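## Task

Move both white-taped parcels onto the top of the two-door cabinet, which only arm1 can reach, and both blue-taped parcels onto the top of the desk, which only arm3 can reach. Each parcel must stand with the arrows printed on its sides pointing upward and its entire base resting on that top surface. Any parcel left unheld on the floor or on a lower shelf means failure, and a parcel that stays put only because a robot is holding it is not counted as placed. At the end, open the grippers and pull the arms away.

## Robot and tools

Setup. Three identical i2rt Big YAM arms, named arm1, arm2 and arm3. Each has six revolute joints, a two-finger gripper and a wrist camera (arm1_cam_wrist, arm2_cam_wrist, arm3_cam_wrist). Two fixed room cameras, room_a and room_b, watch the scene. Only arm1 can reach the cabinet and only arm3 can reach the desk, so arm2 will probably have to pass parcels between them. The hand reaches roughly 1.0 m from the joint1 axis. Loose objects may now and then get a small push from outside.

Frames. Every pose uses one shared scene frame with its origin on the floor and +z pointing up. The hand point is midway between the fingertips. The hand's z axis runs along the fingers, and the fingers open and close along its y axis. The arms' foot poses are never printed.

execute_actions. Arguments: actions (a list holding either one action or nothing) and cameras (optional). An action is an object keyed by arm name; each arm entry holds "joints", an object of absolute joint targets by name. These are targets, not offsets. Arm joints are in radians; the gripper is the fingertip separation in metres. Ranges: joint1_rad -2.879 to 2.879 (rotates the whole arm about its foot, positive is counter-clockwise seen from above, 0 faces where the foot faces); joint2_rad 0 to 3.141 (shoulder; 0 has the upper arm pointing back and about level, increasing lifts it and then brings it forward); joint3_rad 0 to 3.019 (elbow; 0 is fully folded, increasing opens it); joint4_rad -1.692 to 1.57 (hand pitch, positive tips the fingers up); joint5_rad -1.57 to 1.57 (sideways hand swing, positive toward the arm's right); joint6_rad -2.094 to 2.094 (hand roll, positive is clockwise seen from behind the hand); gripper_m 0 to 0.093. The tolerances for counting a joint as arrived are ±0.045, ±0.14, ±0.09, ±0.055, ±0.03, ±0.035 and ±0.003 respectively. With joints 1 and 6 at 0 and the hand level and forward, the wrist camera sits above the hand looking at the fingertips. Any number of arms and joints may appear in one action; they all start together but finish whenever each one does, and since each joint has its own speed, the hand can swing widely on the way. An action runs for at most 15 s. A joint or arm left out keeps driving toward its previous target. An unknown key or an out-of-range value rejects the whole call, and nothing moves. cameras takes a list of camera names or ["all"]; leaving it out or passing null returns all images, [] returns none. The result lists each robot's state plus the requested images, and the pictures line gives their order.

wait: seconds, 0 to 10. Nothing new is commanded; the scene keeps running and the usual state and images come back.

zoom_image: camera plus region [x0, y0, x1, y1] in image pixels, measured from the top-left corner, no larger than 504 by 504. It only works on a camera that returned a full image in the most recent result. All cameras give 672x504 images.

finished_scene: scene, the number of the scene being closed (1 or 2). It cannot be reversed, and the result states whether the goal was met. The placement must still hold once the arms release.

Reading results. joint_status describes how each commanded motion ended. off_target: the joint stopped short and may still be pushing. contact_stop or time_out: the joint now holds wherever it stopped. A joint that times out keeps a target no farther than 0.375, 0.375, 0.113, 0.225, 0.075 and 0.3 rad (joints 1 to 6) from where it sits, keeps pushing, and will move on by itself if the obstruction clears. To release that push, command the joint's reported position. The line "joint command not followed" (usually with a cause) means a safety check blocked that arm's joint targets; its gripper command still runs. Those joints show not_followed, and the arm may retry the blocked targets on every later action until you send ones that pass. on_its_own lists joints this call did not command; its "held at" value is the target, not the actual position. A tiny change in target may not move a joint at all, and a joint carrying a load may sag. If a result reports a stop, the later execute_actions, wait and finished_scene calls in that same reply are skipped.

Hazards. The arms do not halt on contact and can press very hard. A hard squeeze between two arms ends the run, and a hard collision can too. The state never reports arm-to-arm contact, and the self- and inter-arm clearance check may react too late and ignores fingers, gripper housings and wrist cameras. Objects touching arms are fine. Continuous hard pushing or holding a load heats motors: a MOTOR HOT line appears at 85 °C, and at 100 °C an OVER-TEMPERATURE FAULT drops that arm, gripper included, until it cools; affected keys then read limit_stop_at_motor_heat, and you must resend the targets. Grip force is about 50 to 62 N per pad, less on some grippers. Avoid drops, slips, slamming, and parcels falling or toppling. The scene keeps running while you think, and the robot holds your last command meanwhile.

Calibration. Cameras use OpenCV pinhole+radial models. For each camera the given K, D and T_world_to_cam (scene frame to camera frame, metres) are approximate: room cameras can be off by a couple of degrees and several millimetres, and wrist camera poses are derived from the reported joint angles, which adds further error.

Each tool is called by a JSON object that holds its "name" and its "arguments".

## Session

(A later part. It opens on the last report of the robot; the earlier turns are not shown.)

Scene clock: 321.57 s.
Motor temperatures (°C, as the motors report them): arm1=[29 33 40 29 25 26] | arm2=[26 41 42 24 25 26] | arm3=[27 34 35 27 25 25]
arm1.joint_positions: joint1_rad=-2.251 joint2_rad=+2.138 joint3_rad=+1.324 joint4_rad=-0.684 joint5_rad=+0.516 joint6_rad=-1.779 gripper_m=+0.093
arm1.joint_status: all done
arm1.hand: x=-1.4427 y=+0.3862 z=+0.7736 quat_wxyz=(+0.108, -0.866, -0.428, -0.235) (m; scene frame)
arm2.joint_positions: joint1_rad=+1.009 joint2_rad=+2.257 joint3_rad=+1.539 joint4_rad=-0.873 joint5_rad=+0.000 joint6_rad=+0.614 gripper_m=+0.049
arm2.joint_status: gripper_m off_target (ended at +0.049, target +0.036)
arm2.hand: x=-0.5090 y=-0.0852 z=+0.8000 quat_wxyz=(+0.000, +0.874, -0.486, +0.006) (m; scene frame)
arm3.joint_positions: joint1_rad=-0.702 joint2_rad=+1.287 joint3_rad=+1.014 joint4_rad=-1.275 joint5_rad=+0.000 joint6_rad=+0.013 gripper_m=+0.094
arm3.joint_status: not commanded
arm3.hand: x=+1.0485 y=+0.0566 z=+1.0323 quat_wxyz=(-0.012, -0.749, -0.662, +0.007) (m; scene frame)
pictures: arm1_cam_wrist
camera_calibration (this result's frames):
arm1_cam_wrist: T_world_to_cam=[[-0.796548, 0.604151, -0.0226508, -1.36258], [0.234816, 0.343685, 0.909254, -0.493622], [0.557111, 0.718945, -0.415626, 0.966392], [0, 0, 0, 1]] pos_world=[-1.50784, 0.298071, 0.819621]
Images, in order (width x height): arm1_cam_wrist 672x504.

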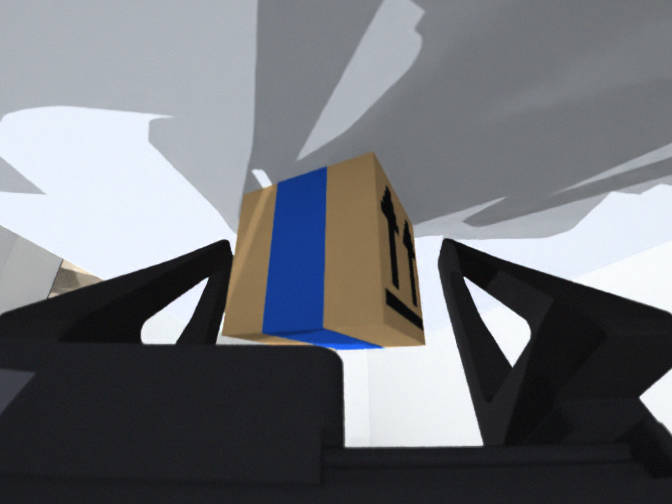

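{"name": "execute_actions", "arguments": {"actions": [{"arm1":{"joints":{"joint2_rad":1.97,"joint4_rad":-0.84}},"arm2":{"joints":{"joint2_rad":2.03,"joint4_rad":-1.09}}}], "cameras": ["arm1_cam_wrist","arm2_cam_wrist"]}}

Scene clock: 328.27 s.
Motor temperatures (°C, as the motors report them): arm1=[29 33 40 28 25 26] | arm2=[26 41 42 24 25 26] | arm3=[27 34 35 27 25 25]
arm1.joint_positions: joint1_rad=-2.251 joint2_rad=+1.963 joint3_rad=+1.324 joint4_rad=-0.827 joint5_rad=+0.516 joint6_rad=-1.779 gripper_m=+0.093
arm1.joint_status: all done
arm1.hand: x=-1.4405 y=+0.3838 z=+0.8652 quat_wxyz=(+0.122, -0.868, -0.424, -0.230) (m; scene frame)
arm2.joint_positions: joint1_rad=+1.009 joint2_rad=+2.022 joint3_rad=+1.545 joint4_rad=-1.082 joint5_rad=+0.000 joint6_rad=+0.614 gripper_m=+0.049
arm2.joint_status: all done
arm2.hand: x=-0.5019 y=-0.0880 z=+0.9374 quat_wxyz=(+0.001, +0.874, -0.486, -0.010) (m; scene frame)
arm3.joint_positions: joint1_rad=-0.702 joint2_rad=+1.287 joint3_rad=+1.014 joint4_rad=-1.275 joint5_rad=+0.000 joint6_rad=+0.013 gripper_m=+0.094
arm3.joint_status: not commanded
arm3.hand: x=+1.0485 y=+0.0566 z=+1.0323 quat_wxyz=(-0.012, -0.749, -0.662, +0.007) (m; scene frame)
pictures: arm1_cam_wrist, arm2_cam_wrist
camera_calibration (this result's frames):
arm1_cam_wrist: T_world_to_cam=[[-0.796706, 0.604308, 0.00851436, -1.38449], [0.254348, 0.32248, 0.911764, -0.542496], [0.54824, 0.728573, -0.410626, 0.984177], [0, 0, 0, 1]] pos_world=[-1.50461, 0.294555, 0.910544]
arm2_cam_wrist: T_world_to_cam=[[0.850473, 0.525988, -0.00565429, 0.480937], [0.434305, -0.696085, 0.571704, -0.37358], [0.296774, -0.488675, -0.82044, 0.992961], [0, 0, 0, 1]] pos_world=[-0.541461, -0.027775, 1.03096]
Images, in order (width x height): arm1_cam_wrist 672x504, arm2_cam_wrist 672x504.

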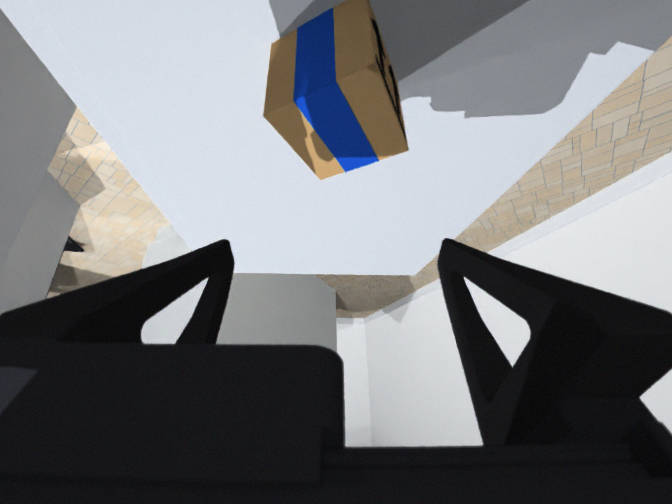

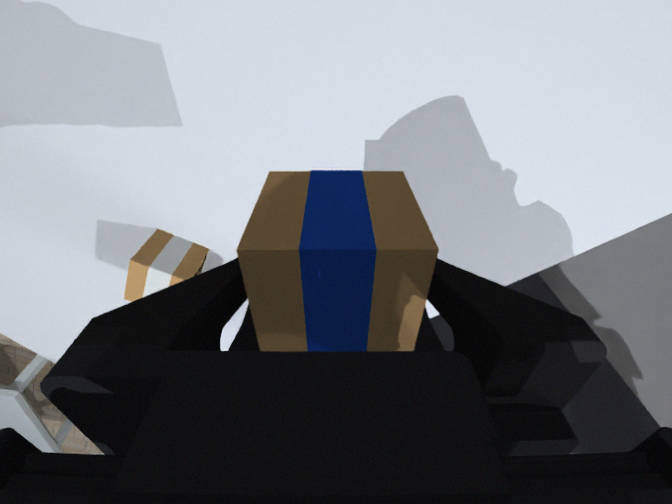

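{"name": "zoom_image", "arguments": {"camera": "arm1_cam_wrist", "region": [250, 0, 430, 190]}}

Region (250, 0, 430, 190) of arm1_cam_wrist's 672x504 image, scaled by 2.653, with more detail than that image has; it fills the left 477 columns of this view, and the rest is white.

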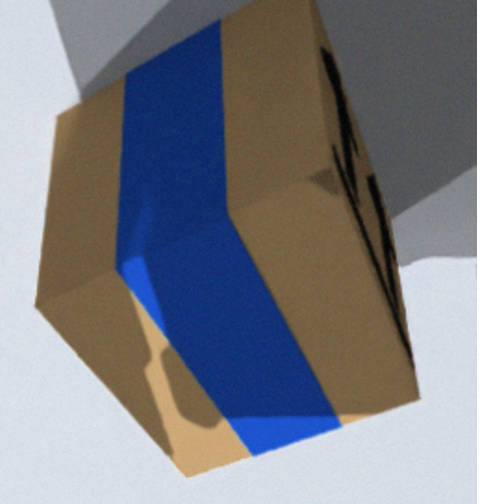

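{"name": "execute_actions", "arguments": {"actions": [{"arm1":{"joints":{"joint1_rad":-2.477,"joint3_rad":1.845,"joint4_rad":-1.55,"joint5_rad":-0.333,"joint6_rad":0.655}},"arm2":{"joints":{"joint1_rad":-1.125,"joint3_rad":1.645,"joint4_rad":-1.18,"joint6_rad":0.0}}}], "cameras": ["arm1_cam_wrist","arm2_cam_wrist","room_a"]}}

Scene clock: 365.23 s.
Motor temperatures (°C, as the motors report them): arm1=[29 33 41 28 25 26] | arm2=[26 40 43 24 25 26] | arm3=[27 34 35 27 25 25]
arm1.joint_positions: joint1_rad=-2.479 joint2_rad=+1.969 joint3_rad=+1.805 joint4_rad=-1.538 joint5_rad=-0.330 joint6_rad=+0.640 gripper_m=+0.093
arm1.joint_status: all done
arm1.hand: x=-1.4554 y=+0.3878 z=+1.0174 quat_wxyz=(-0.174, -0.640, +0.748, -0.020) (m; scene frame)
arm2.joint_positions: joint1_rad=-1.137 joint2_rad=+2.025 joint3_rad=+1.615 joint4_rad=-1.172 joint5_rad=+0.000 joint6_rad=+0.016 gripper_m=+0.049
arm2.joint_status: all done
arm2.hand: x=+0.5357 y=+0.0146 z=+0.9518 quat_wxyz=(+0.009, +0.285, -0.958, +0.000) (m; scene frame)
arm3.joint_positions: joint1_rad=-0.702 joint2_rad=+1.287 joint3_rad=+1.014 joint4_rad=-1.275 joint5_rad=+0.000 joint6_rad=+0.013 gripper_m=+0.094
arm3.joint_status: not commanded
arm3.hand: x=+1.0485 y=+0.0566 z=+1.0323 quat_wxyz=(-0.012, -0.749, -0.662, +0.007) (m; scene frame)
pictures: arm1_cam_wrist, arm2_cam_wrist, room_a
camera_calibration (this result's frames):
arm1_cam_wrist: T_world_to_cam=[[0.965345, -0.168868, -0.19898, 1.67534], [0.0502921, -0.627779, 0.776765, -0.469928], [-0.256086, -0.759854, -0.59753, 0.648702], [0, 0, 0, 1]] pos_world=[-1.42752, 0.480818, 1.086]
arm2_cam_wrist: T_world_to_cam=[[0.545641, -0.838018, 0.00118387, -0.278787], [-0.672032, -0.436721, 0.598037, -0.197189], [-0.500649, -0.327109, -0.801468, 1.15367], [0, 0, 0, 1]] pos_world=[0.597186, 0.0576321, 1.04289]
Images, in order (width x height): arm1_cam_wrist 672x504, arm2_cam_wrist 672x504, room_a 672x504.

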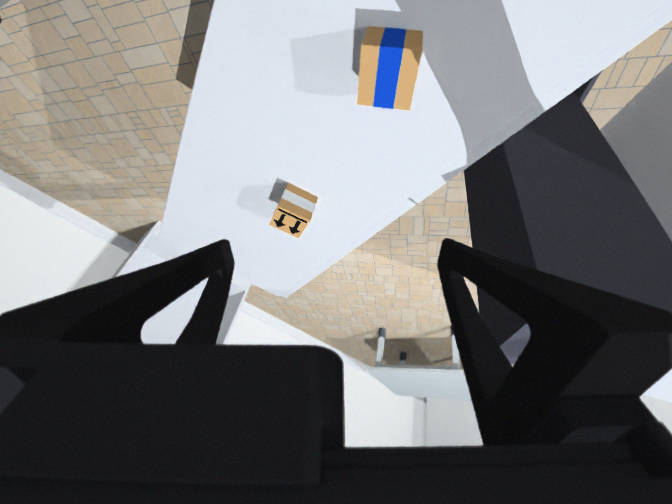

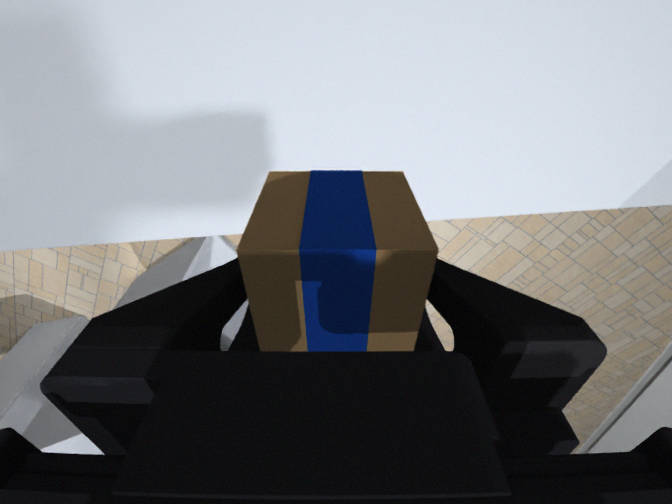

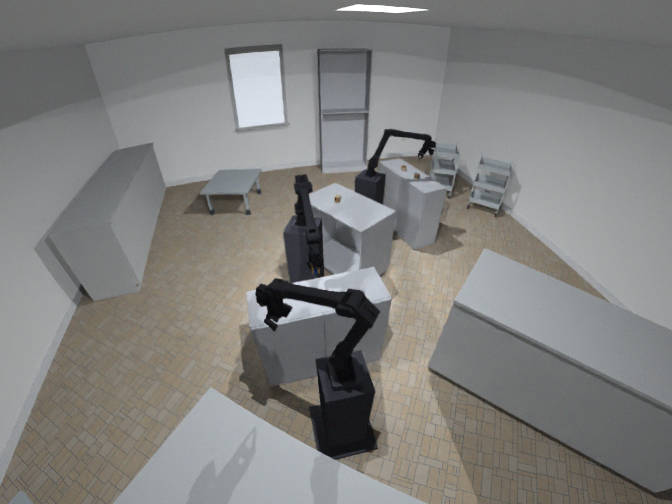

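{"name": "execute_actions", "arguments": {"actions": [{"arm1":{"joints":{"joint2_rad":2.235,"joint4_rad":-1.58}},"arm2":{"joints":{"joint2_rad":2.335,"joint3_rad":1.72,"joint4_rad":-0.925}}}], "cameras": ["arm1_cam_wrist","arm2_cam_wrist"]}}

Scene clock: 372.60 s.
Motor temperatures (°C, as the motors report them): arm1=[29 33 42 28 25 26] | arm2=[26 40 44 24 25 26] | arm3=[27 34 35 27 25 25]
arm1.joint_positions: joint1_rad=-2.479 joint2_rad=+2.247 joint3_rad=+1.819 joint4_rad=-1.569 joint5_rad=-0.330 joint6_rad=+0.640 gripper_m=+0.093
arm1.joint_status: all done
arm1.hand: x=-1.4495 y=+0.3757 z=+0.8701 quat_wxyz=(-0.202, -0.610, +0.749, -0.162) (m; scene frame)
arm2.joint_positions: joint1_rad=-1.137 joint2_rad=+2.355 joint3_rad=+1.700 joint4_rad=-0.934 joint5_rad=+0.000 joint6_rad=+0.016 gripper_m=+0.049
arm2.joint_status: all done
arm2.hand: x=+0.5670 y=+0.0369 z=+0.7812 quat_wxyz=(+0.012, +0.285, -0.958, +0.001) (m; scene frame)
arm3.joint_positions: joint1_rad=-0.702 joint2_rad=+1.287 joint3_rad=+1.014 joint4_rad=-1.275 joint5_rad=+0.000 joint6_rad=+0.013 gripper_m=+0.094
arm3.joint_status: not commanded
arm3.hand: x=+1.0485 y=+0.0566 z=+1.0323 quat_wxyz=(-0.012, -0.749, -0.662, +0.007) (m; scene frame)
pictures: arm1_cam_wrist, arm2_cam_wrist
camera_calibration (this result's frames):
arm1_cam_wrist: T_world_to_cam=[[0.980642, -0.195465, -0.0116004, 1.50747], [-0.0704783, -0.40762, 0.910428, -0.737485], [-0.182685, -0.891986, -0.413506, 0.548904], [0, 0, 0, 1]] pos_world=[-1.42999, 0.483658, 0.915889]
arm2_cam_wrist: T_world_to_cam=[[0.545677, -0.837995, 0.00128967, -0.277038], [-0.66898, -0.434692, 0.602917, -0.0700182], [-0.504681, -0.32986, -0.797803, 1.03954], [0, 0, 0, 1]] pos_world=[0.628968, 0.0803099, 0.87192]
Images, in order (width x height): arm1_cam_wrist 672x504, arm2_cam_wrist 672x504.

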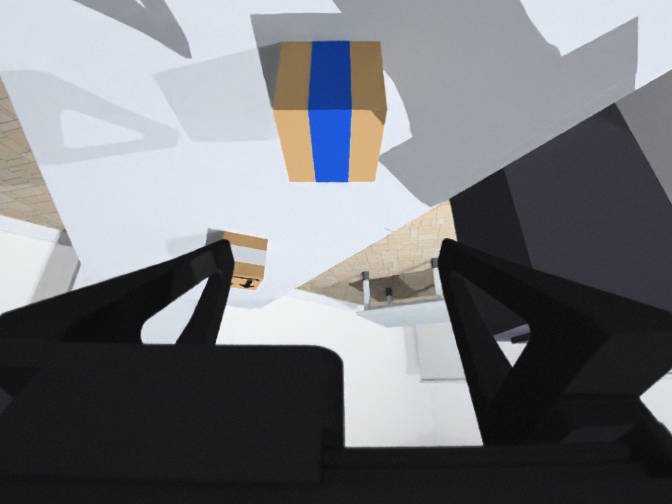

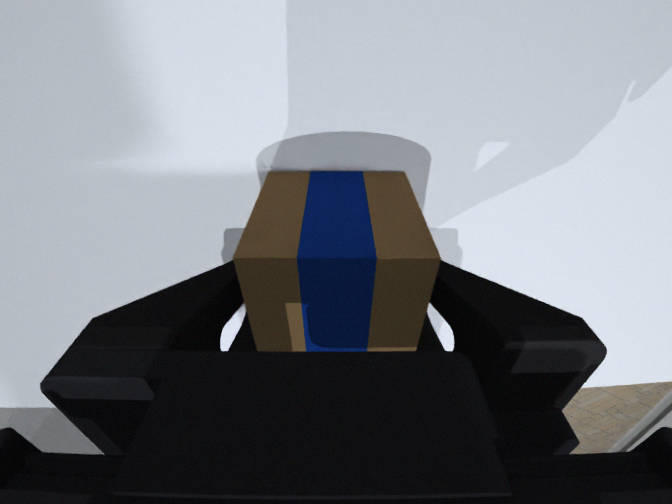

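{"name": "execute_actions", "arguments": {"actions": [{"arm1":{"joints":{"joint2_rad":2.362,"joint3_rad":1.775,"joint4_rad":-1.39}},"arm2":{"joints":{"joint2_rad":2.35,"gripper_m":0.09}}}], "cameras": ["arm1_cam_wrist","arm2_cam_wrist"]}}

Scene clock: 379.37 s.
Motor temperatures (°C, as the motors report them): arm1=[29 33 42 28 25 26] | arm2=[26 41 43 24 25 26] | arm3=[27 34 35 27 25 25]
arm1.joint_positions: joint1_rad=-2.482 joint2_rad=+2.376 joint3_rad=+1.764 joint4_rad=-1.402 joint5_rad=-0.335 joint6_rad=+0.640 gripper_m=+0.093
arm1.joint_status: all done
arm1.hand: x=-1.4460 y=+0.3698 z=+0.7716 quat_wxyz=(-0.206, -0.606, +0.750, -0.170) (m; scene frame)
arm2.joint_positions: joint1_rad=-1.137 joint2_rad=+2.355 joint3_rad=+1.700 joint4_rad=-0.934 joint5_rad=+0.000 joint6_rad=+0.016 gripper_m=+0.090
arm2.joint_status: all done
arm2.hand: x=+0.5670 y=+0.0369 z=+0.7812 quat_wxyz=(+0.012, +0.285, -0.958, +0.001) (m; scene frame)
arm3.joint_positions: joint1_rad=-0.702 joint2_rad=+1.287 joint3_rad=+1.014 joint4_rad=-1.275 joint5_rad=+0.000 joint6_rad=+0.013 gripper_m=+0.094
arm3.joint_status: not commanded
arm3.hand: x=+1.0485 y=+0.0566 z=+1.0323 quat_wxyz=(-0.012, -0.749, -0.662, +0.007) (m; scene frame)
pictures: arm1_cam_wrist, arm2_cam_wrist
camera_calibration (this result's frames):
arm1_cam_wrist: T_world_to_cam=[[0.979764, -0.200119, -0.00374371, 1.49615], [-0.0763994, -0.391202, 0.917128, -0.669763], [-0.184999, -0.898284, -0.398575, 0.491045], [0, 0, 0, 1]] pos_world=[-1.4262, 0.478493, 0.815578]
arm2_cam_wrist: T_world_to_cam=[[0.545996, -0.837787, 0.00128074, -0.27722], [-0.668812, -0.434952, 0.602915, -0.0701026], [-0.504557, -0.330046, -0.797804, 1.03948], [0, 0, 0, 1]] pos_world=[0.628952, 0.0803328, 0.87192]
Images, in order (width x height): arm1_cam_wrist 672x504, arm2_cam_wrist 672x504.

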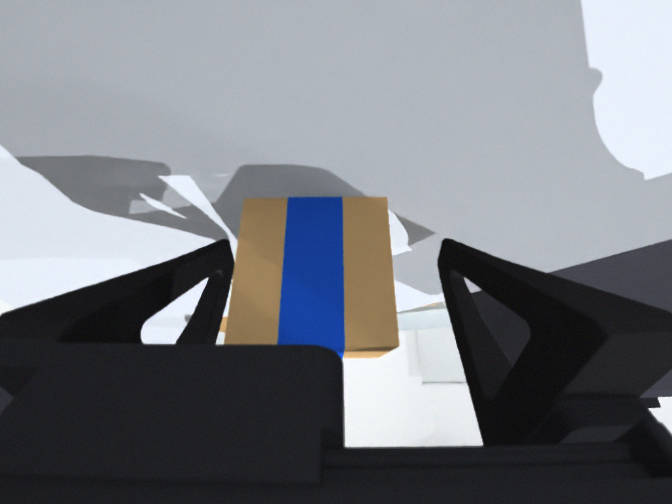

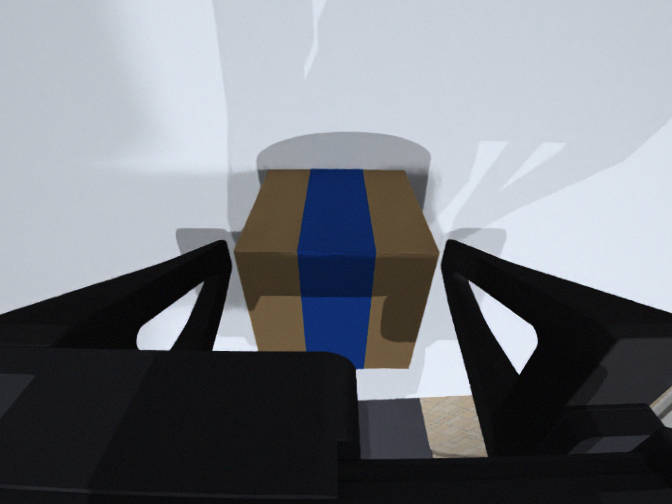

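{"name": "execute_actions", "arguments": {"actions": [{"arm1":{"joints":{"gripper_m":0.036}},"arm2":{"joints":{"joint2_rad":2.05,"joint4_rad":-1.24}}}], "cameras": ["arm1_cam_wrist","arm2_cam_wrist"]}}

Scene clock: 384.33 s.
Motor temperatures (°C, as the motors report them): arm1=[29 34 41 28 25 26] | arm2=[26 41 43 24 25 26] | arm3=[27 33 35 27 25 25]
arm1.joint_positions: joint1_rad=-2.482 joint2_rad=+2.376 joint3_rad=+1.764 joint4_rad=-1.402 joint5_rad=-0.334 joint6_rad=+0.641 gripper_m=+0.049
arm1.joint_status: gripper_m off_target (ended at +0.049, target +0.036)
arm1.hand: x=-1.4460 y=+0.3701 z=+0.7715 quat_wxyz=(-0.205, -0.606, +0.750, -0.170) (m; scene frame)
arm2.joint_positions: joint1_rad=-1.137 joint2_rad=+2.046 joint3_rad=+1.704 joint4_rad=-1.232 joint5_rad=+0.000 joint6_rad=+0.016 gripper_m=+0.090
arm2.joint_status: all done
arm2.hand: x=+0.5508 y=+0.0246 z=+0.9711 quat_wxyz=(+0.005, +0.285, -0.958, -0.001) (m; scene frame)
arm3.joint_positions: joint1_rad=-0.702 joint2_rad=+1.287 joint3_rad=+1.014 joint4_rad=-1.275 joint5_rad=+0.000 joint6_rad=+0.013 gripper_m=+0.094
arm3.joint_status: not commanded
arm3.hand: x=+1.0485 y=+0.0566 z=+1.0323 quat_wxyz=(-0.012, -0.749, -0.662, +0.007) (m; scene frame)
pictures: arm1_cam_wrist, arm2_cam_wrist
camera_calibration (this result's frames):
arm1_cam_wrist: T_world_to_cam=[[0.979731, -0.200294, -0.00305209, 1.49558], [-0.077323, -0.39219, 0.916629, -0.670135], [-0.184792, -0.897814, -0.399728, 0.492212], [0, 0, 0, 1]] pos_world=[-1.42613, 0.47865, 0.81558]
arm2_cam_wrist: T_world_to_cam=[[0.545912, -0.837842, 0.00103459, -0.278617], [-0.676019, -0.439744, 0.591289, -0.185456], [-0.494952, -0.323492, -0.806459, 1.18166], [0, 0, 0, 1]] pos_world=[0.611592, 0.0672663, 1.0629]
Images, in order (width x height): arm1_cam_wrist 672x504, arm2_cam_wrist 672x504.

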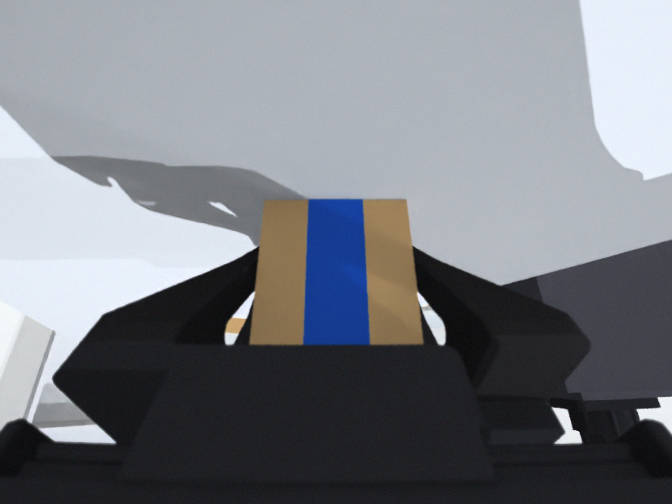

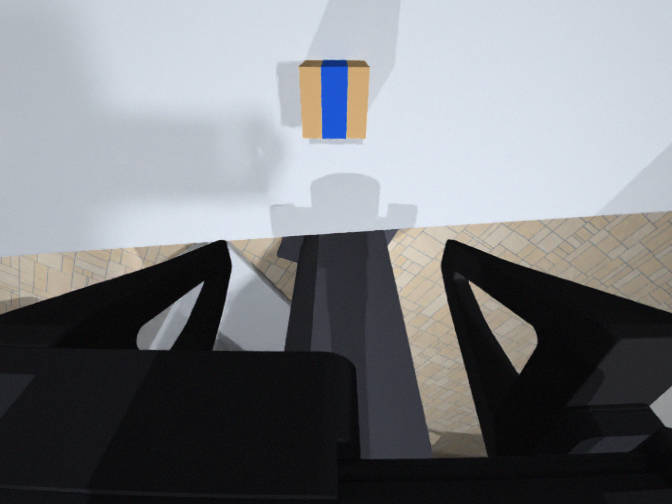

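{"name": "execute_actions", "arguments": {"actions": [{"arm1":{"joints":{"joint2_rad":1.95}},"arm2":{"joints":{"joint1_rad":0.3,"joint2_rad":1.7,"joint3_rad":1.3,"joint4_rad":-1.2}},"arm3":{"joints":{"joint1_rad":-1.55}}}], "cameras": ["arm1_cam_wrist","room_a"]}}

Scene clock: 417.87 s.
Motor temperatures (°C, as the motors report them): arm1=[29 34 40 28 25 26] | arm2=[26 40 43 24 25 26] | arm3=[27 33 35 27 25 25]
arm1.joint_positions: joint1_rad=-2.482 joint2_rad=+1.963 joint3_rad=+1.761 joint4_rad=-1.398 joint5_rad=-0.334 joint6_rad=+0.641 gripper_m=+0.049
arm1.joint_status: all done
arm1.hand: x=-1.4642 y=+0.4057 z=+1.0028 quat_wxyz=(-0.166, -0.646, +0.745, +0.029) (m; scene frame)
arm2.joint_positions: joint1_rad=+0.304 joint2_rad=+1.698 joint3_rad=+1.306 joint4_rad=-1.201 joint5_rad=+0.000 joint6_rad=+0.014 gripper_m=+0.090
arm2.joint_status: all done
arm2.hand: x=-0.1748 y=+0.1144 z=+1.0204 quat_wxyz=(+0.007, +0.847, -0.532, +0.006) (m; scene frame)
arm3.joint_positions: joint1_rad=-1.547 joint2_rad=+1.289 joint3_rad=+1.014 joint4_rad=-1.275 joint5_rad=+0.000 joint6_rad=+0.013 gripper_m=+0.094
arm3.joint_status: all done
arm3.hand: x=+0.7982 y=+0.2045 z=+1.0291 quat_wxyz=(-0.006, -0.955, -0.297, +0.007) (m; scene frame)
pictures: arm1_cam_wrist, room_a
camera_calibration (this result's frames):
arm1_cam_wrist: T_world_to_cam=[[0.9526, -0.153097, -0.262898, 1.72301], [0.0862138, -0.692875, 0.715885, -0.306832], [-0.291755, -0.704617, -0.646834, 0.626087], [0, 0, 0, 1]] pos_world=[-1.43222, 0.492343, 1.07761]
Images, in order (width x height): arm1_cam_wrist 672x504, room_a 672x504.

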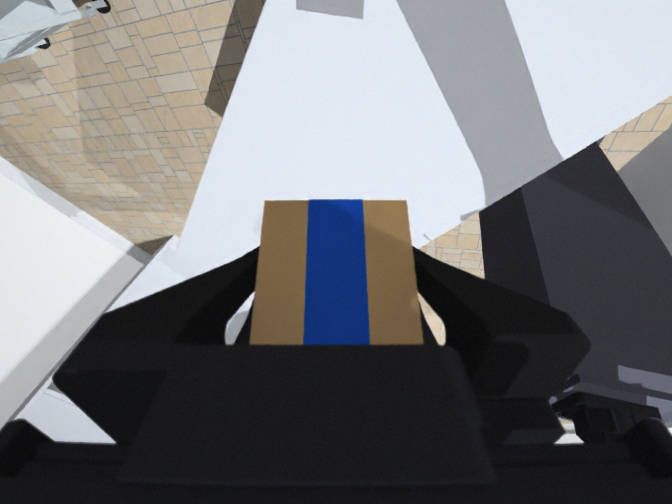

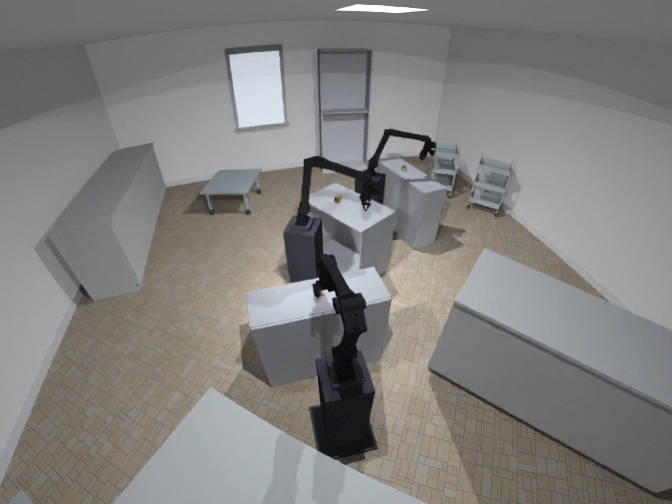

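{"name": "execute_actions", "arguments": {"actions": [{"arm1":{"joints":{"joint1_rad":1.665,"joint2_rad":1.2,"joint3_rad":1.3,"joint4_rad":-1.0,"joint5_rad":0.0,"joint6_rad":0.0}},"arm2":{"joints":{"joint1_rad":-0.2}},"arm3":{"joints":{"joint2_rad":1.75,"joint3_rad":1.55,"joint4_rad":-1.39}}}], "cameras": ["arm1_cam_wrist","arm3_cam_wrist","room_a"]}}

Scene clock: 431.90 s.
Motor temperatures (°C, as the motors report them): arm1=[29 34 41 28 25 26] | arm2=[26 40 42 24 25 26] | arm3=[27 33 36 27 25 25]
arm1.joint_positions: joint1_rad=+1.664 joint2_rad=+1.217 joint3_rad=+1.290 joint4_rad=-1.014 joint5_rad=-0.001 joint6_rad=+0.013 gripper_m=+0.049
arm1.joint_status: all done
arm1.hand: x=-0.6473 y=-0.1244 z=+1.1841 quat_wxyz=(-0.304, -0.039, -0.952, +0.002) (m; scene frame)
arm2.joint_positions: joint1_rad=-0.212 joint2_rad=+1.698 joint3_rad=+1.306 joint4_rad=-1.201 joint5_rad=+0.001 joint6_rad=+0.014 gripper_m=+0.090
arm2.joint_status: all done
arm2.hand: x=+0.0672 y=+0.1648 z=+1.0186 quat_wxyz=(+0.010, +0.684, -0.730, +0.005) (m; scene frame)
arm3.joint_positions: joint1_rad=-1.547 joint2_rad=+1.747 joint3_rad=+1.498 joint4_rad=-1.382 joint5_rad=+0.000 joint6_rad=+0.013 gripper_m=+0.094
arm3.joint_status: all done
arm3.hand: x=+0.6708 y=+0.1144 z=+1.0170 quat_wxyz=(+0.006, -0.954, -0.297, -0.031) (m; scene frame)
pictures: arm1_cam_wrist, arm3_cam_wrist, room_a
camera_calibration (this result's frames):
arm1_cam_wrist: T_world_to_cam=[[-0.063918, -0.997851, -0.0144433, -0.145914], [-0.997953, 0.0638781, 0.0032131, -0.6381], [-0.00228358, 0.0146191, -0.999891, 1.30309], [0, 0, 0, 1]] pos_world=[-0.643144, -0.123889, 1.30289]
arm3_cam_wrist: T_world_to_cam=[[-0.559786, 0.82861, 0.00673551, 0.272511], [0.643891, 0.429851, 0.632955, -1.12593], [0.521577, 0.358657, -0.774159, 0.524227], [0, 0, 0, 1]] pos_world=[0.604097, 0.0701572, 1.11666]
Images, in order (width x height): arm1_cam_wrist 672x504, arm3_cam_wrist 672x504, room_a 672x504.

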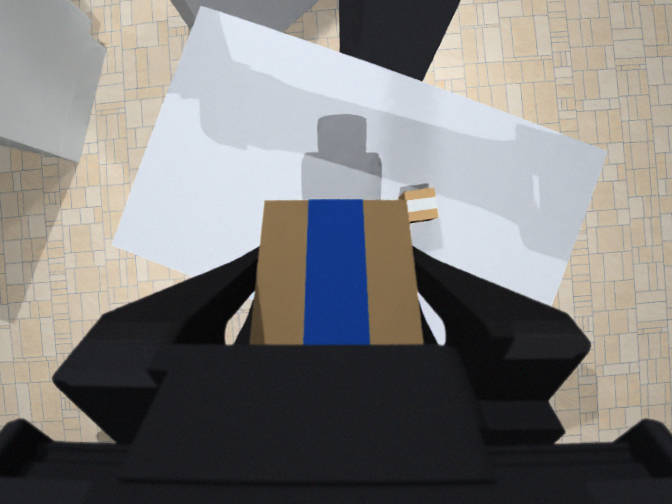

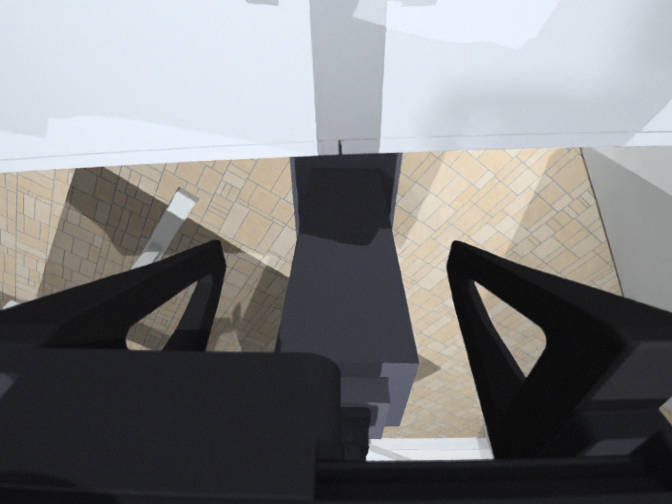

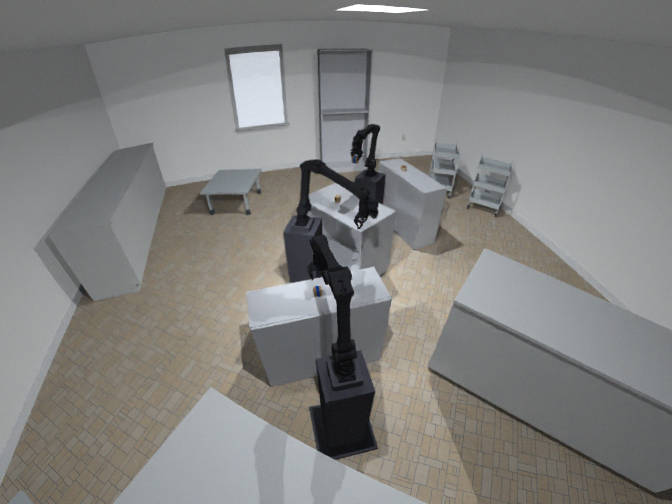

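{"name": "execute_actions", "arguments": {"actions": [{"arm1":{"joints":{"joint2_rad":1.5,"joint3_rad":0.83,"joint4_rad":0.3}},"arm3":{"joints":{"joint2_rad":2.17,"joint3_rad":1.81,"joint4_rad":-1.185}}}], "cameras": ["arm1_cam_wrist","arm3_cam_wrist"]}}

Scene clock: 447.83 s.
Motor temperatures (°C, as the motors report them): arm1=[29 33 42 29 25 26] | arm2=[26 39 42 24 25 26] | arm3=[27 34 40 27 25 25]
arm1.joint_positions: joint1_rad=+1.664 joint2_rad=+1.506 joint3_rad=+0.792 joint4_rad=+0.273 joint5_rad=-0.001 joint6_rad=+0.013 gripper_m=+0.049
arm1.joint_status: all done
arm1.hand: x=-0.5531 y=-0.1286 z=+1.0026 quat_wxyz=(-0.530, -0.036, -0.847, +0.009) (m; scene frame)
arm2.joint_positions: joint1_rad=-0.212 joint2_rad=+1.698 joint3_rad=+1.306 joint4_rad=-1.201 joint5_rad=+0.001 joint6_rad=+0.014 gripper_m=+0.090
arm2.joint_status: not commanded
arm2.hand: x=+0.0672 y=+0.1648 z=+1.0186 quat_wxyz=(+0.010, +0.684, -0.730, +0.005) (m; scene frame)
arm3.joint_positions: joint1_rad=-1.547 joint2_rad=+2.182 joint3_rad=+1.773 joint4_rad=-1.193 joint5_rad=+0.000 joint6_rad=+0.013 gripper_m=+0.094
arm3.joint_status: all done
arm3.hand: x=+0.5681 y=+0.0405 z=+0.8684 quat_wxyz=(+0.002, -0.955, -0.297, -0.018) (m; scene frame)
pictures: arm1_cam_wrist, arm3_cam_wrist
camera_calibration (this result's frames):
arm1_cam_wrist: T_world_to_cam=[[-0.0622224, -0.997974, -0.0132885, -0.146989], [-0.876411, 0.0610037, -0.477684, 0.00575305], [0.477527, -0.0180765, -0.878431, 1.26132], [0, 0, 0, 1]] pos_world=[-0.60642, -0.124242, 1.10878]
arm3_cam_wrist: T_world_to_cam=[[-0.559464, 0.828832, 0.00612921, 0.277578], [0.65851, 0.439982, 0.610557, -0.923278], [0.503353, 0.345621, -0.791948, 0.515558], [0, 0, 0, 1]] pos_world=[0.503776, -0.00202803, 0.970308]
Images, in order (width x height): arm1_cam_wrist 672x504, arm3_cam_wrist 672x504.

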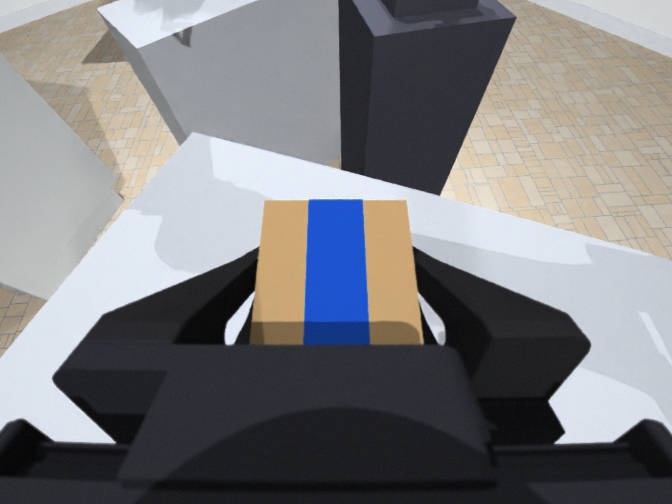

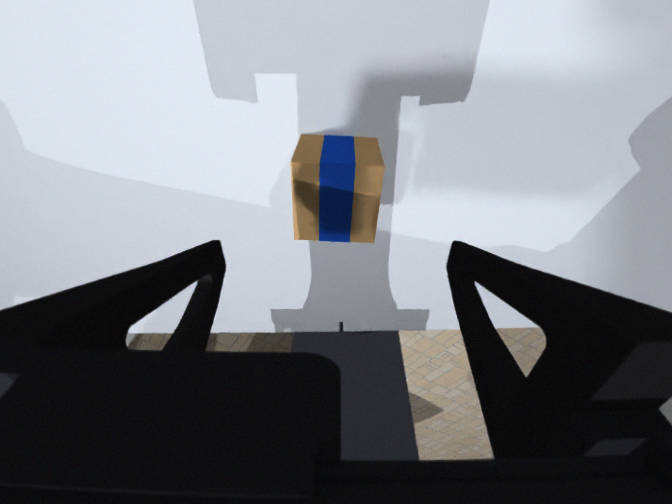

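{"name": "execute_actions", "arguments": {"actions": [{"arm1":{"joints":{"joint2_rad":1.955,"joint4_rad":0.665}},"arm3":{"joints":{"joint2_rad":2.262,"joint3_rad":1.69,"joint4_rad":-0.98}}}], "cameras": ["arm1_cam_wrist","arm3_cam_wrist"]}}

Scene clock: 462.43 s.
Motor temperatures (°C, as the motors report them): arm1=[29 33 42 29 25 26] | arm2=[26 39 41 24 25 26] | arm3=[27 36 40 27 25 25]
arm1.joint_positions: joint1_rad=+1.664 joint2_rad=+1.975 joint3_rad=+0.799 joint4_rad=+0.639 joint5_rad=-0.001 joint6_rad=+0.013 gripper_m=+0.049
arm1.joint_status: all done
arm1.hand: x=-0.5402 y=-0.1275 z=+0.8180 quat_wxyz=(-0.489, -0.036, -0.872, +0.008) (m; scene frame)
arm2.joint_positions: joint1_rad=-0.212 joint2_rad=+1.698 joint3_rad=+1.306 joint4_rad=-1.201 joint5_rad=+0.001 joint6_rad=+0.014 gripper_m=+0.090
arm2.joint_status: not commanded
arm2.hand: x=+0.0672 y=+0.1648 z=+1.0186 quat_wxyz=(+0.010, +0.684, -0.730, +0.005) (m; scene frame)
arm3.joint_positions: joint1_rad=-1.547 joint2_rad=+2.265 joint3_rad=+1.694 joint4_rad=-0.995 joint5_rad=+0.000 joint6_rad=+0.013 gripper_m=+0.094
arm3.joint_status: all done
arm3.hand: x=+0.5676 y=+0.0395 z=+0.7905 quat_wxyz=(-0.004, -0.955, -0.297, -0.001) (m; scene frame)
pictures: arm1_cam_wrist, arm3_cam_wrist
camera_calibration (this result's frames):
arm1_cam_wrist: T_world_to_cam=[[-0.0625004, -0.997953, -0.013575, -0.147449], [-0.918325, 0.0628295, -0.390808, -0.164655], [0.390861, -0.0119594, -0.920372, 1.08126], [0, 0, 0, 1]] pos_world=[-0.583043, -0.12387, 0.928808]
arm3_cam_wrist: T_world_to_cam=[[-0.559081, 0.829096, 0.00535393, 0.279024], [0.676087, 0.452146, 0.581782, -0.862719], [0.479933, 0.328883, -0.813327, 0.485344], [0, 0, 0, 1]] pos_world=[0.506338, -0.000884432, 0.895164]
Images, in order (width x height): arm1_cam_wrist 672x504, arm3_cam_wrist 672x504.

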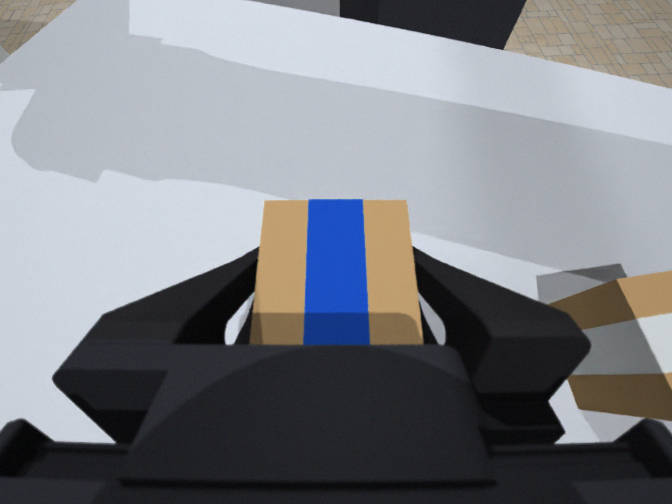

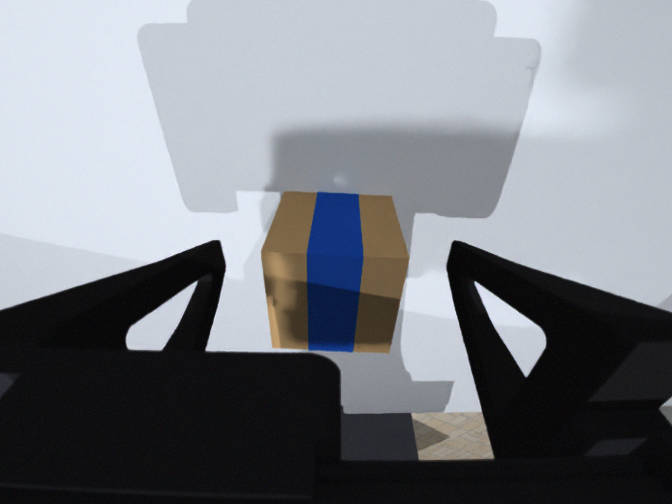

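{"name": "execute_actions", "arguments": {"actions": [{"arm1":{"joints":{"joint2_rad":2.01,"joint4_rad":0.705}},"arm3":{"joints":{"joint3_rad":1.637,"joint4_rad":-0.93}}}], "cameras": ["arm1_cam_wrist","arm3_cam_wrist"]}}

Scene clock: 478.73 s.
Motor temperatures (°C, as the motors report them): arm1=[29 33 41 29 25 26] | arm2=[26 39 41 24 25 26] | arm3=[27 37 38 27 25 25]
arm1.joint_positions: joint1_rad=+1.664 joint2_rad=+2.009 joint3_rad=+0.800 joint4_rad=+0.679 joint5_rad=-0.001 joint6_rad=+0.013 gripper_m=+0.049
arm1.joint_status: all done
arm1.hand: x=-0.5402 y=-0.1274 z=+0.8074 quat_wxyz=(-0.492, -0.036, -0.870, +0.008) (m; scene frame)
arm2.joint_positions: joint1_rad=-0.212 joint2_rad=+1.698 joint3_rad=+1.306 joint4_rad=-1.201 joint5_rad=+0.001 joint6_rad=+0.014 gripper_m=+0.090
arm2.joint_status: not commanded
arm2.hand: x=+0.0672 y=+0.1648 z=+1.0186 quat_wxyz=(+0.010, +0.684, -0.730, +0.005) (m; scene frame)
arm3.joint_positions: joint1_rad=-1.547 joint2_rad=+2.264 joint3_rad=+1.645 joint4_rad=-0.946 joint5_rad=+0.000 joint6_rad=+0.013 gripper_m=+0.094
arm3.joint_status: all done
arm3.hand: x=+0.5760 y=+0.0453 z=+0.7756 quat_wxyz=(-0.004, -0.955, -0.297, +0.000) (m; scene frame)
pictures: arm1_cam_wrist, arm3_cam_wrist
camera_calibration (this result's frames):
arm1_cam_wrist: T_world_to_cam=[[-0.0624797, -0.997954, -0.0135555, -0.147486], [-0.915621, 0.0627192, -0.397119, -0.162272], [0.397157, -0.0124002, -0.917667, 1.07264], [0, 0, 0, 1]] pos_world=[-0.583801, -0.123705, 0.917887]
arm3_cam_wrist: T_world_to_cam=[[-0.559065, 0.829107, 0.00532057, 0.279007], [0.676816, 0.45265, 0.580541, -0.861761], [0.478922, 0.328161, -0.814214, 0.468584], [0, 0, 0, 1]] pos_world=[0.514821, 0.00497853, 0.880331]
Images, in order (width x height): arm1_cam_wrist 672x504, arm3_cam_wrist 672x504.

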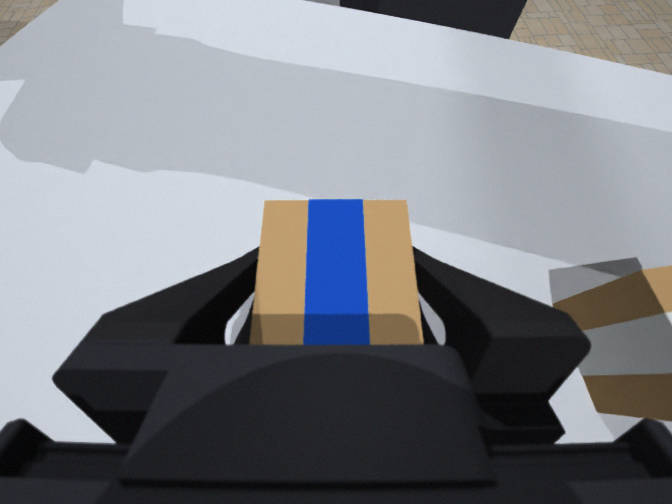

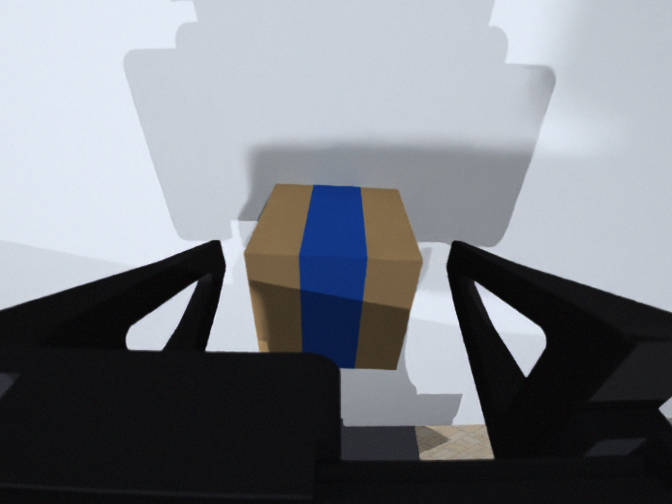

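{"name": "execute_actions", "arguments": {"actions": [{"arm1":{"joints":{"joint2_rad":2.04,"joint4_rad":0.73}},"arm3":{"joints":{"gripper_m":0.036}}}], "cameras": ["arm1_cam_wrist","arm3_cam_wrist"]}}

Scene clock: 482.20 s.
Motor temperatures (°C, as the motors report them): arm1=[29 33 40 29 25 26] | arm2=[26 39 41 24 25 26] | arm3=[27 37 37 27 25 25]
arm1.joint_positions: joint1_rad=+1.664 joint2_rad=+2.037 joint3_rad=+0.800 joint4_rad=+0.706 joint5_rad=-0.001 joint6_rad=+0.013 gripper_m=+0.049
arm1.joint_status: all done
arm1.hand: x=-0.5416 y=-0.1272 z=+0.7976 quat_wxyz=(-0.492, -0.036, -0.870, +0.008) (m; scene frame)
arm2.joint_positions: joint1_rad=-0.212 joint2_rad=+1.698 joint3_rad=+1.306 joint4_rad=-1.201 joint5_rad=+0.001 joint6_rad=+0.014 gripper_m=+0.090
arm2.joint_status: not commanded
arm2.hand: x=+0.0672 y=+0.1648 z=+1.0186 quat_wxyz=(+0.010, +0.684, -0.730, +0.005) (m; scene frame)
arm3.joint_positions: joint1_rad=-1.547 joint2_rad=+2.264 joint3_rad=+1.645 joint4_rad=-0.946 joint5_rad=+0.000 joint6_rad=+0.012 gripper_m=+0.049
arm3.joint_status: gripper_m off_target (ended at +0.049, target +0.036)
arm3.hand: x=+0.5760 y=+0.0453 z=+0.7756 quat_wxyz=(-0.004, -0.955, -0.297, +0.000) (m; scene frame)
pictures: arm1_cam_wrist, arm3_cam_wrist
camera_calibration (this result's frames):
arm1_cam_wrist: T_world_to_cam=[[-0.0622846, -0.997971, -0.0132299, -0.147667], [-0.915793, 0.0624157, -0.396772, -0.167894], [0.396793, -0.0125969, -0.917822, 1.06419], [0, 0, 0, 1]] pos_world=[-0.585218, -0.123482, 0.908171]
arm3_cam_wrist: T_world_to_cam=[[-0.559381, 0.828893, 0.00532158, 0.279198], [0.676645, 0.452909, 0.580539, -0.861673], [0.478795, 0.328343, -0.814215, 0.468651], [0, 0, 0, 1]] pos_world=[0.514837, 0.00495527, 0.880332]
Images, in order (width x height): arm1_cam_wrist 672x504, arm3_cam_wrist 672x504.

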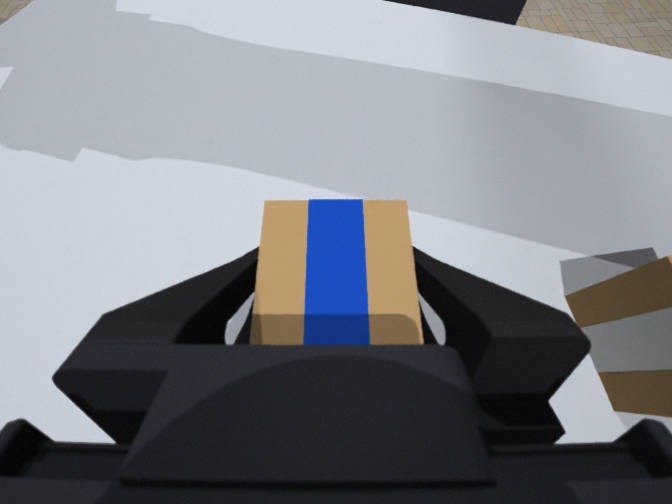

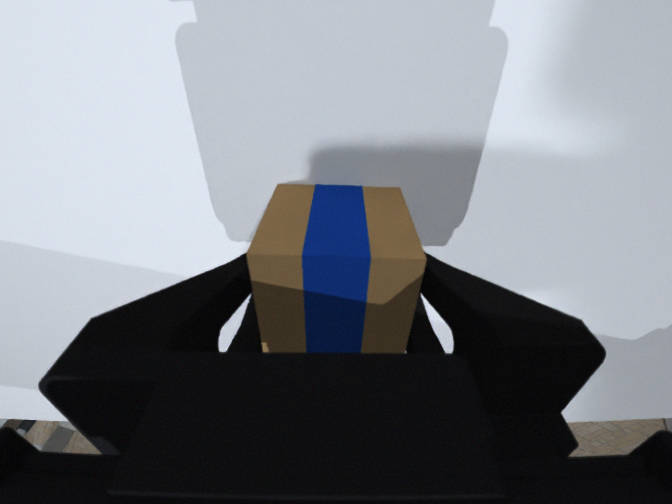

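{"name": "execute_actions", "arguments": {"actions": [{"arm1":{"joints":{"joint2_rad":2.068,"joint4_rad":0.755}},"arm3":{"joints":{"joint2_rad":1.9,"joint4_rad":-1.31}}}], "cameras": ["arm1_cam_wrist"]}}

Scene clock: 487.33 s.
Motor temperatures (°C, as the motors report them): arm1=[29 33 40 29 25 26] | arm2=[26 39 41 24 25 26] | arm3=[27 37 37 27 25 25]
arm1.joint_positions: joint1_rad=+1.664 joint2_rad=+2.050 joint3_rad=+0.803 joint4_rad=+0.736 joint5_rad=-0.001 joint6_rad=+0.011 gripper_m=+0.049
arm1.joint_status: all done
arm1.hand: x=-0.5389 y=-0.1274 z=+0.7976 quat_wxyz=(-0.501, -0.035, -0.865, +0.009) (m; scene frame)
arm2.joint_positions: joint1_rad=-0.212 joint2_rad=+1.698 joint3_rad=+1.306 joint4_rad=-1.201 joint5_rad=+0.001 joint6_rad=+0.014 gripper_m=+0.090
arm2.joint_status: not commanded
arm2.hand: x=+0.0672 y=+0.1648 z=+1.0186 quat_wxyz=(+0.010, +0.684, -0.730, +0.005) (m; scene frame)
arm3.joint_positions: joint1_rad=-1.547 joint2_rad=+1.898 joint3_rad=+1.633 joint4_rad=-1.296 joint5_rad=+0.000 joint6_rad=+0.012 gripper_m=+0.049
arm3.joint_status: all done
arm3.hand: x=+0.6151 y=+0.0748 z=+0.9862 quat_wxyz=(-0.004, -0.955, -0.297, +0.002) (m; scene frame)
pictures: arm1_cam_wrist
camera_calibration (this result's frames):
arm1_cam_wrist: T_world_to_cam=[[-0.0614724, -0.998038, -0.0118455, -0.14835], [-0.907667, 0.0608347, -0.415259, -0.146476], [0.415165, -0.0147752, -0.909626, 1.06619], [0, 0, 0, 1]] pos_world=[-0.584713, -0.123395, 0.907248]
Images, in order (width x height): arm1_cam_wrist 672x504.

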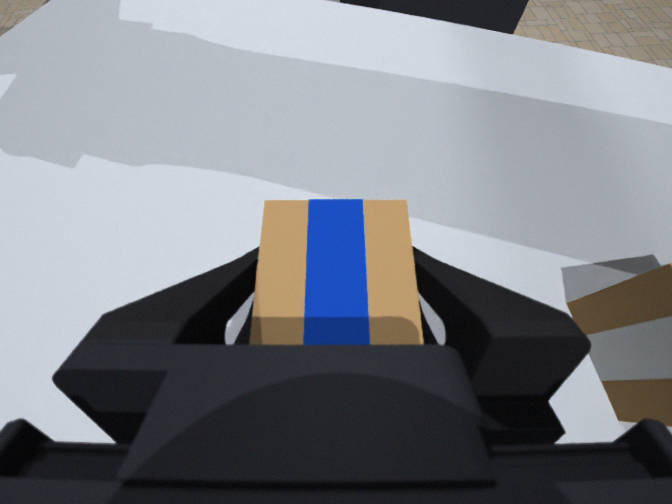

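{"name": "execute_actions", "arguments": {"actions": [{"arm1":{"joints":{"joint2_rad":2.05,"gripper_m":0.085}},"arm3":{"joints":{"joint1_rad":1.05,"joint2_rad":1.6,"joint3_rad":1.35,"joint4_rad":-1.34}}}], "cameras": ["arm1_cam_wrist","arm3_cam_wrist","room_b"]}}

Scene clock: 492.93 s.
Motor temperatures (°C, as the motors report them): arm1=[29 33 40 29 25 26] | arm2=[26 39 41 24 25 26] | arm3=[27 37 37 27 25 25]
arm1.joint_positions: joint1_rad=+1.664 joint2_rad=+2.050 joint3_rad=+0.803 joint4_rad=+0.736 joint5_rad=-0.001 joint6_rad=+0.011 gripper_m=+0.085
arm1.joint_status: all done
arm1.hand: x=-0.5389 y=-0.1274 z=+0.7976 quat_wxyz=(-0.501, -0.035, -0.865, +0.009) (m; scene frame)
arm2.joint_positions: joint1_rad=-0.212 joint2_rad=+1.698 joint3_rad=+1.306 joint4_rad=-1.201 joint5_rad=+0.001 joint6_rad=+0.014 gripper_m=+0.090
arm2.joint_status: not commanded
arm2.hand: x=+0.0672 y=+0.1648 z=+1.0186 quat_wxyz=(+0.010, +0.684, -0.730, +0.005) (m; scene frame)
arm3.joint_positions: joint1_rad=+1.055 joint2_rad=+1.600 joint3_rad=+1.362 joint4_rad=-1.326 joint5_rad=-0.001 joint6_rad=+0.012 gripper_m=+0.049
arm3.joint_status: all done
arm3.hand: x=+1.5601 y=+0.4443 z=+1.0410 quat_wxyz=(-0.007, +0.032, -0.999, +0.002) (m; scene frame)
pictures: arm1_cam_wrist, arm3_cam_wrist, room_b
camera_calibration (this result's frames):
arm1_cam_wrist: T_world_to_cam=[[-0.0614724, -0.998038, -0.0118455, -0.14835], [-0.907667, 0.0608347, -0.415259, -0.146476], [0.415165, -0.0147752, -0.909626, 1.06619], [0, 0, 0, 1]] pos_world=[-0.584713, -0.123395, 0.907248]
arm3_cam_wrist: T_world_to_cam=[[0.0543173, -0.998394, 0.0161057, 0.340748], [-0.819948, -0.0353923, 0.571343, 0.698983], [-0.569855, -0.0442396, -0.820554, 1.89073], [0, 0, 0, 1]] pos_world=[1.63207, 0.448585, 1.1466]
Images, in order (width x height): arm1_cam_wrist 672x504, arm3_cam_wrist 672x504, room_b 672x504.

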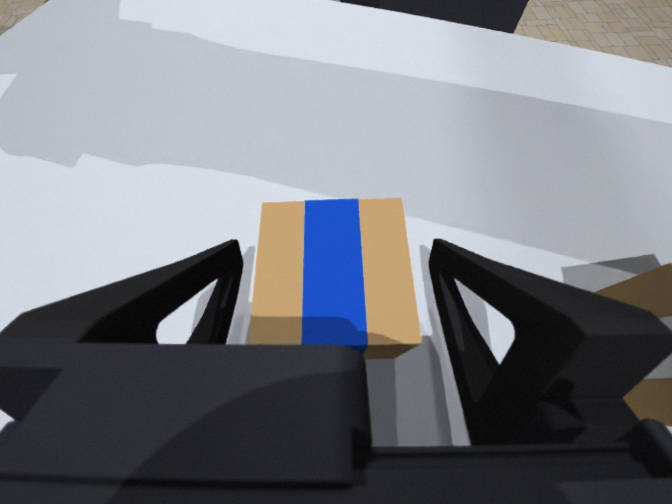

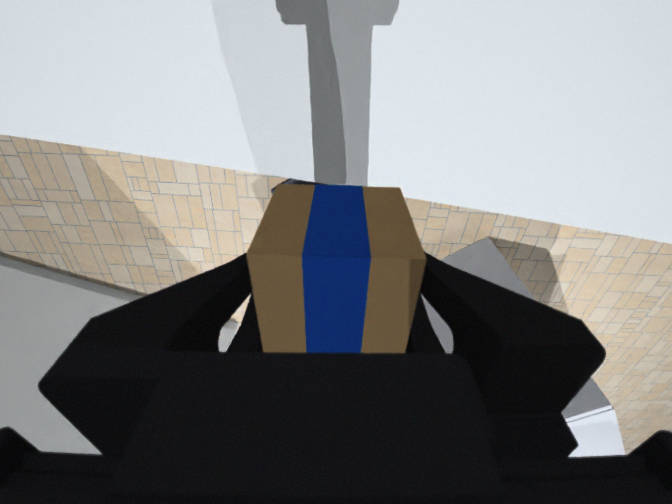

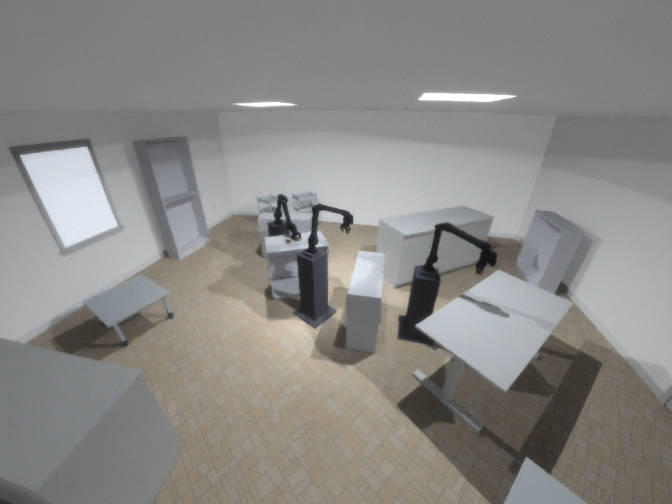

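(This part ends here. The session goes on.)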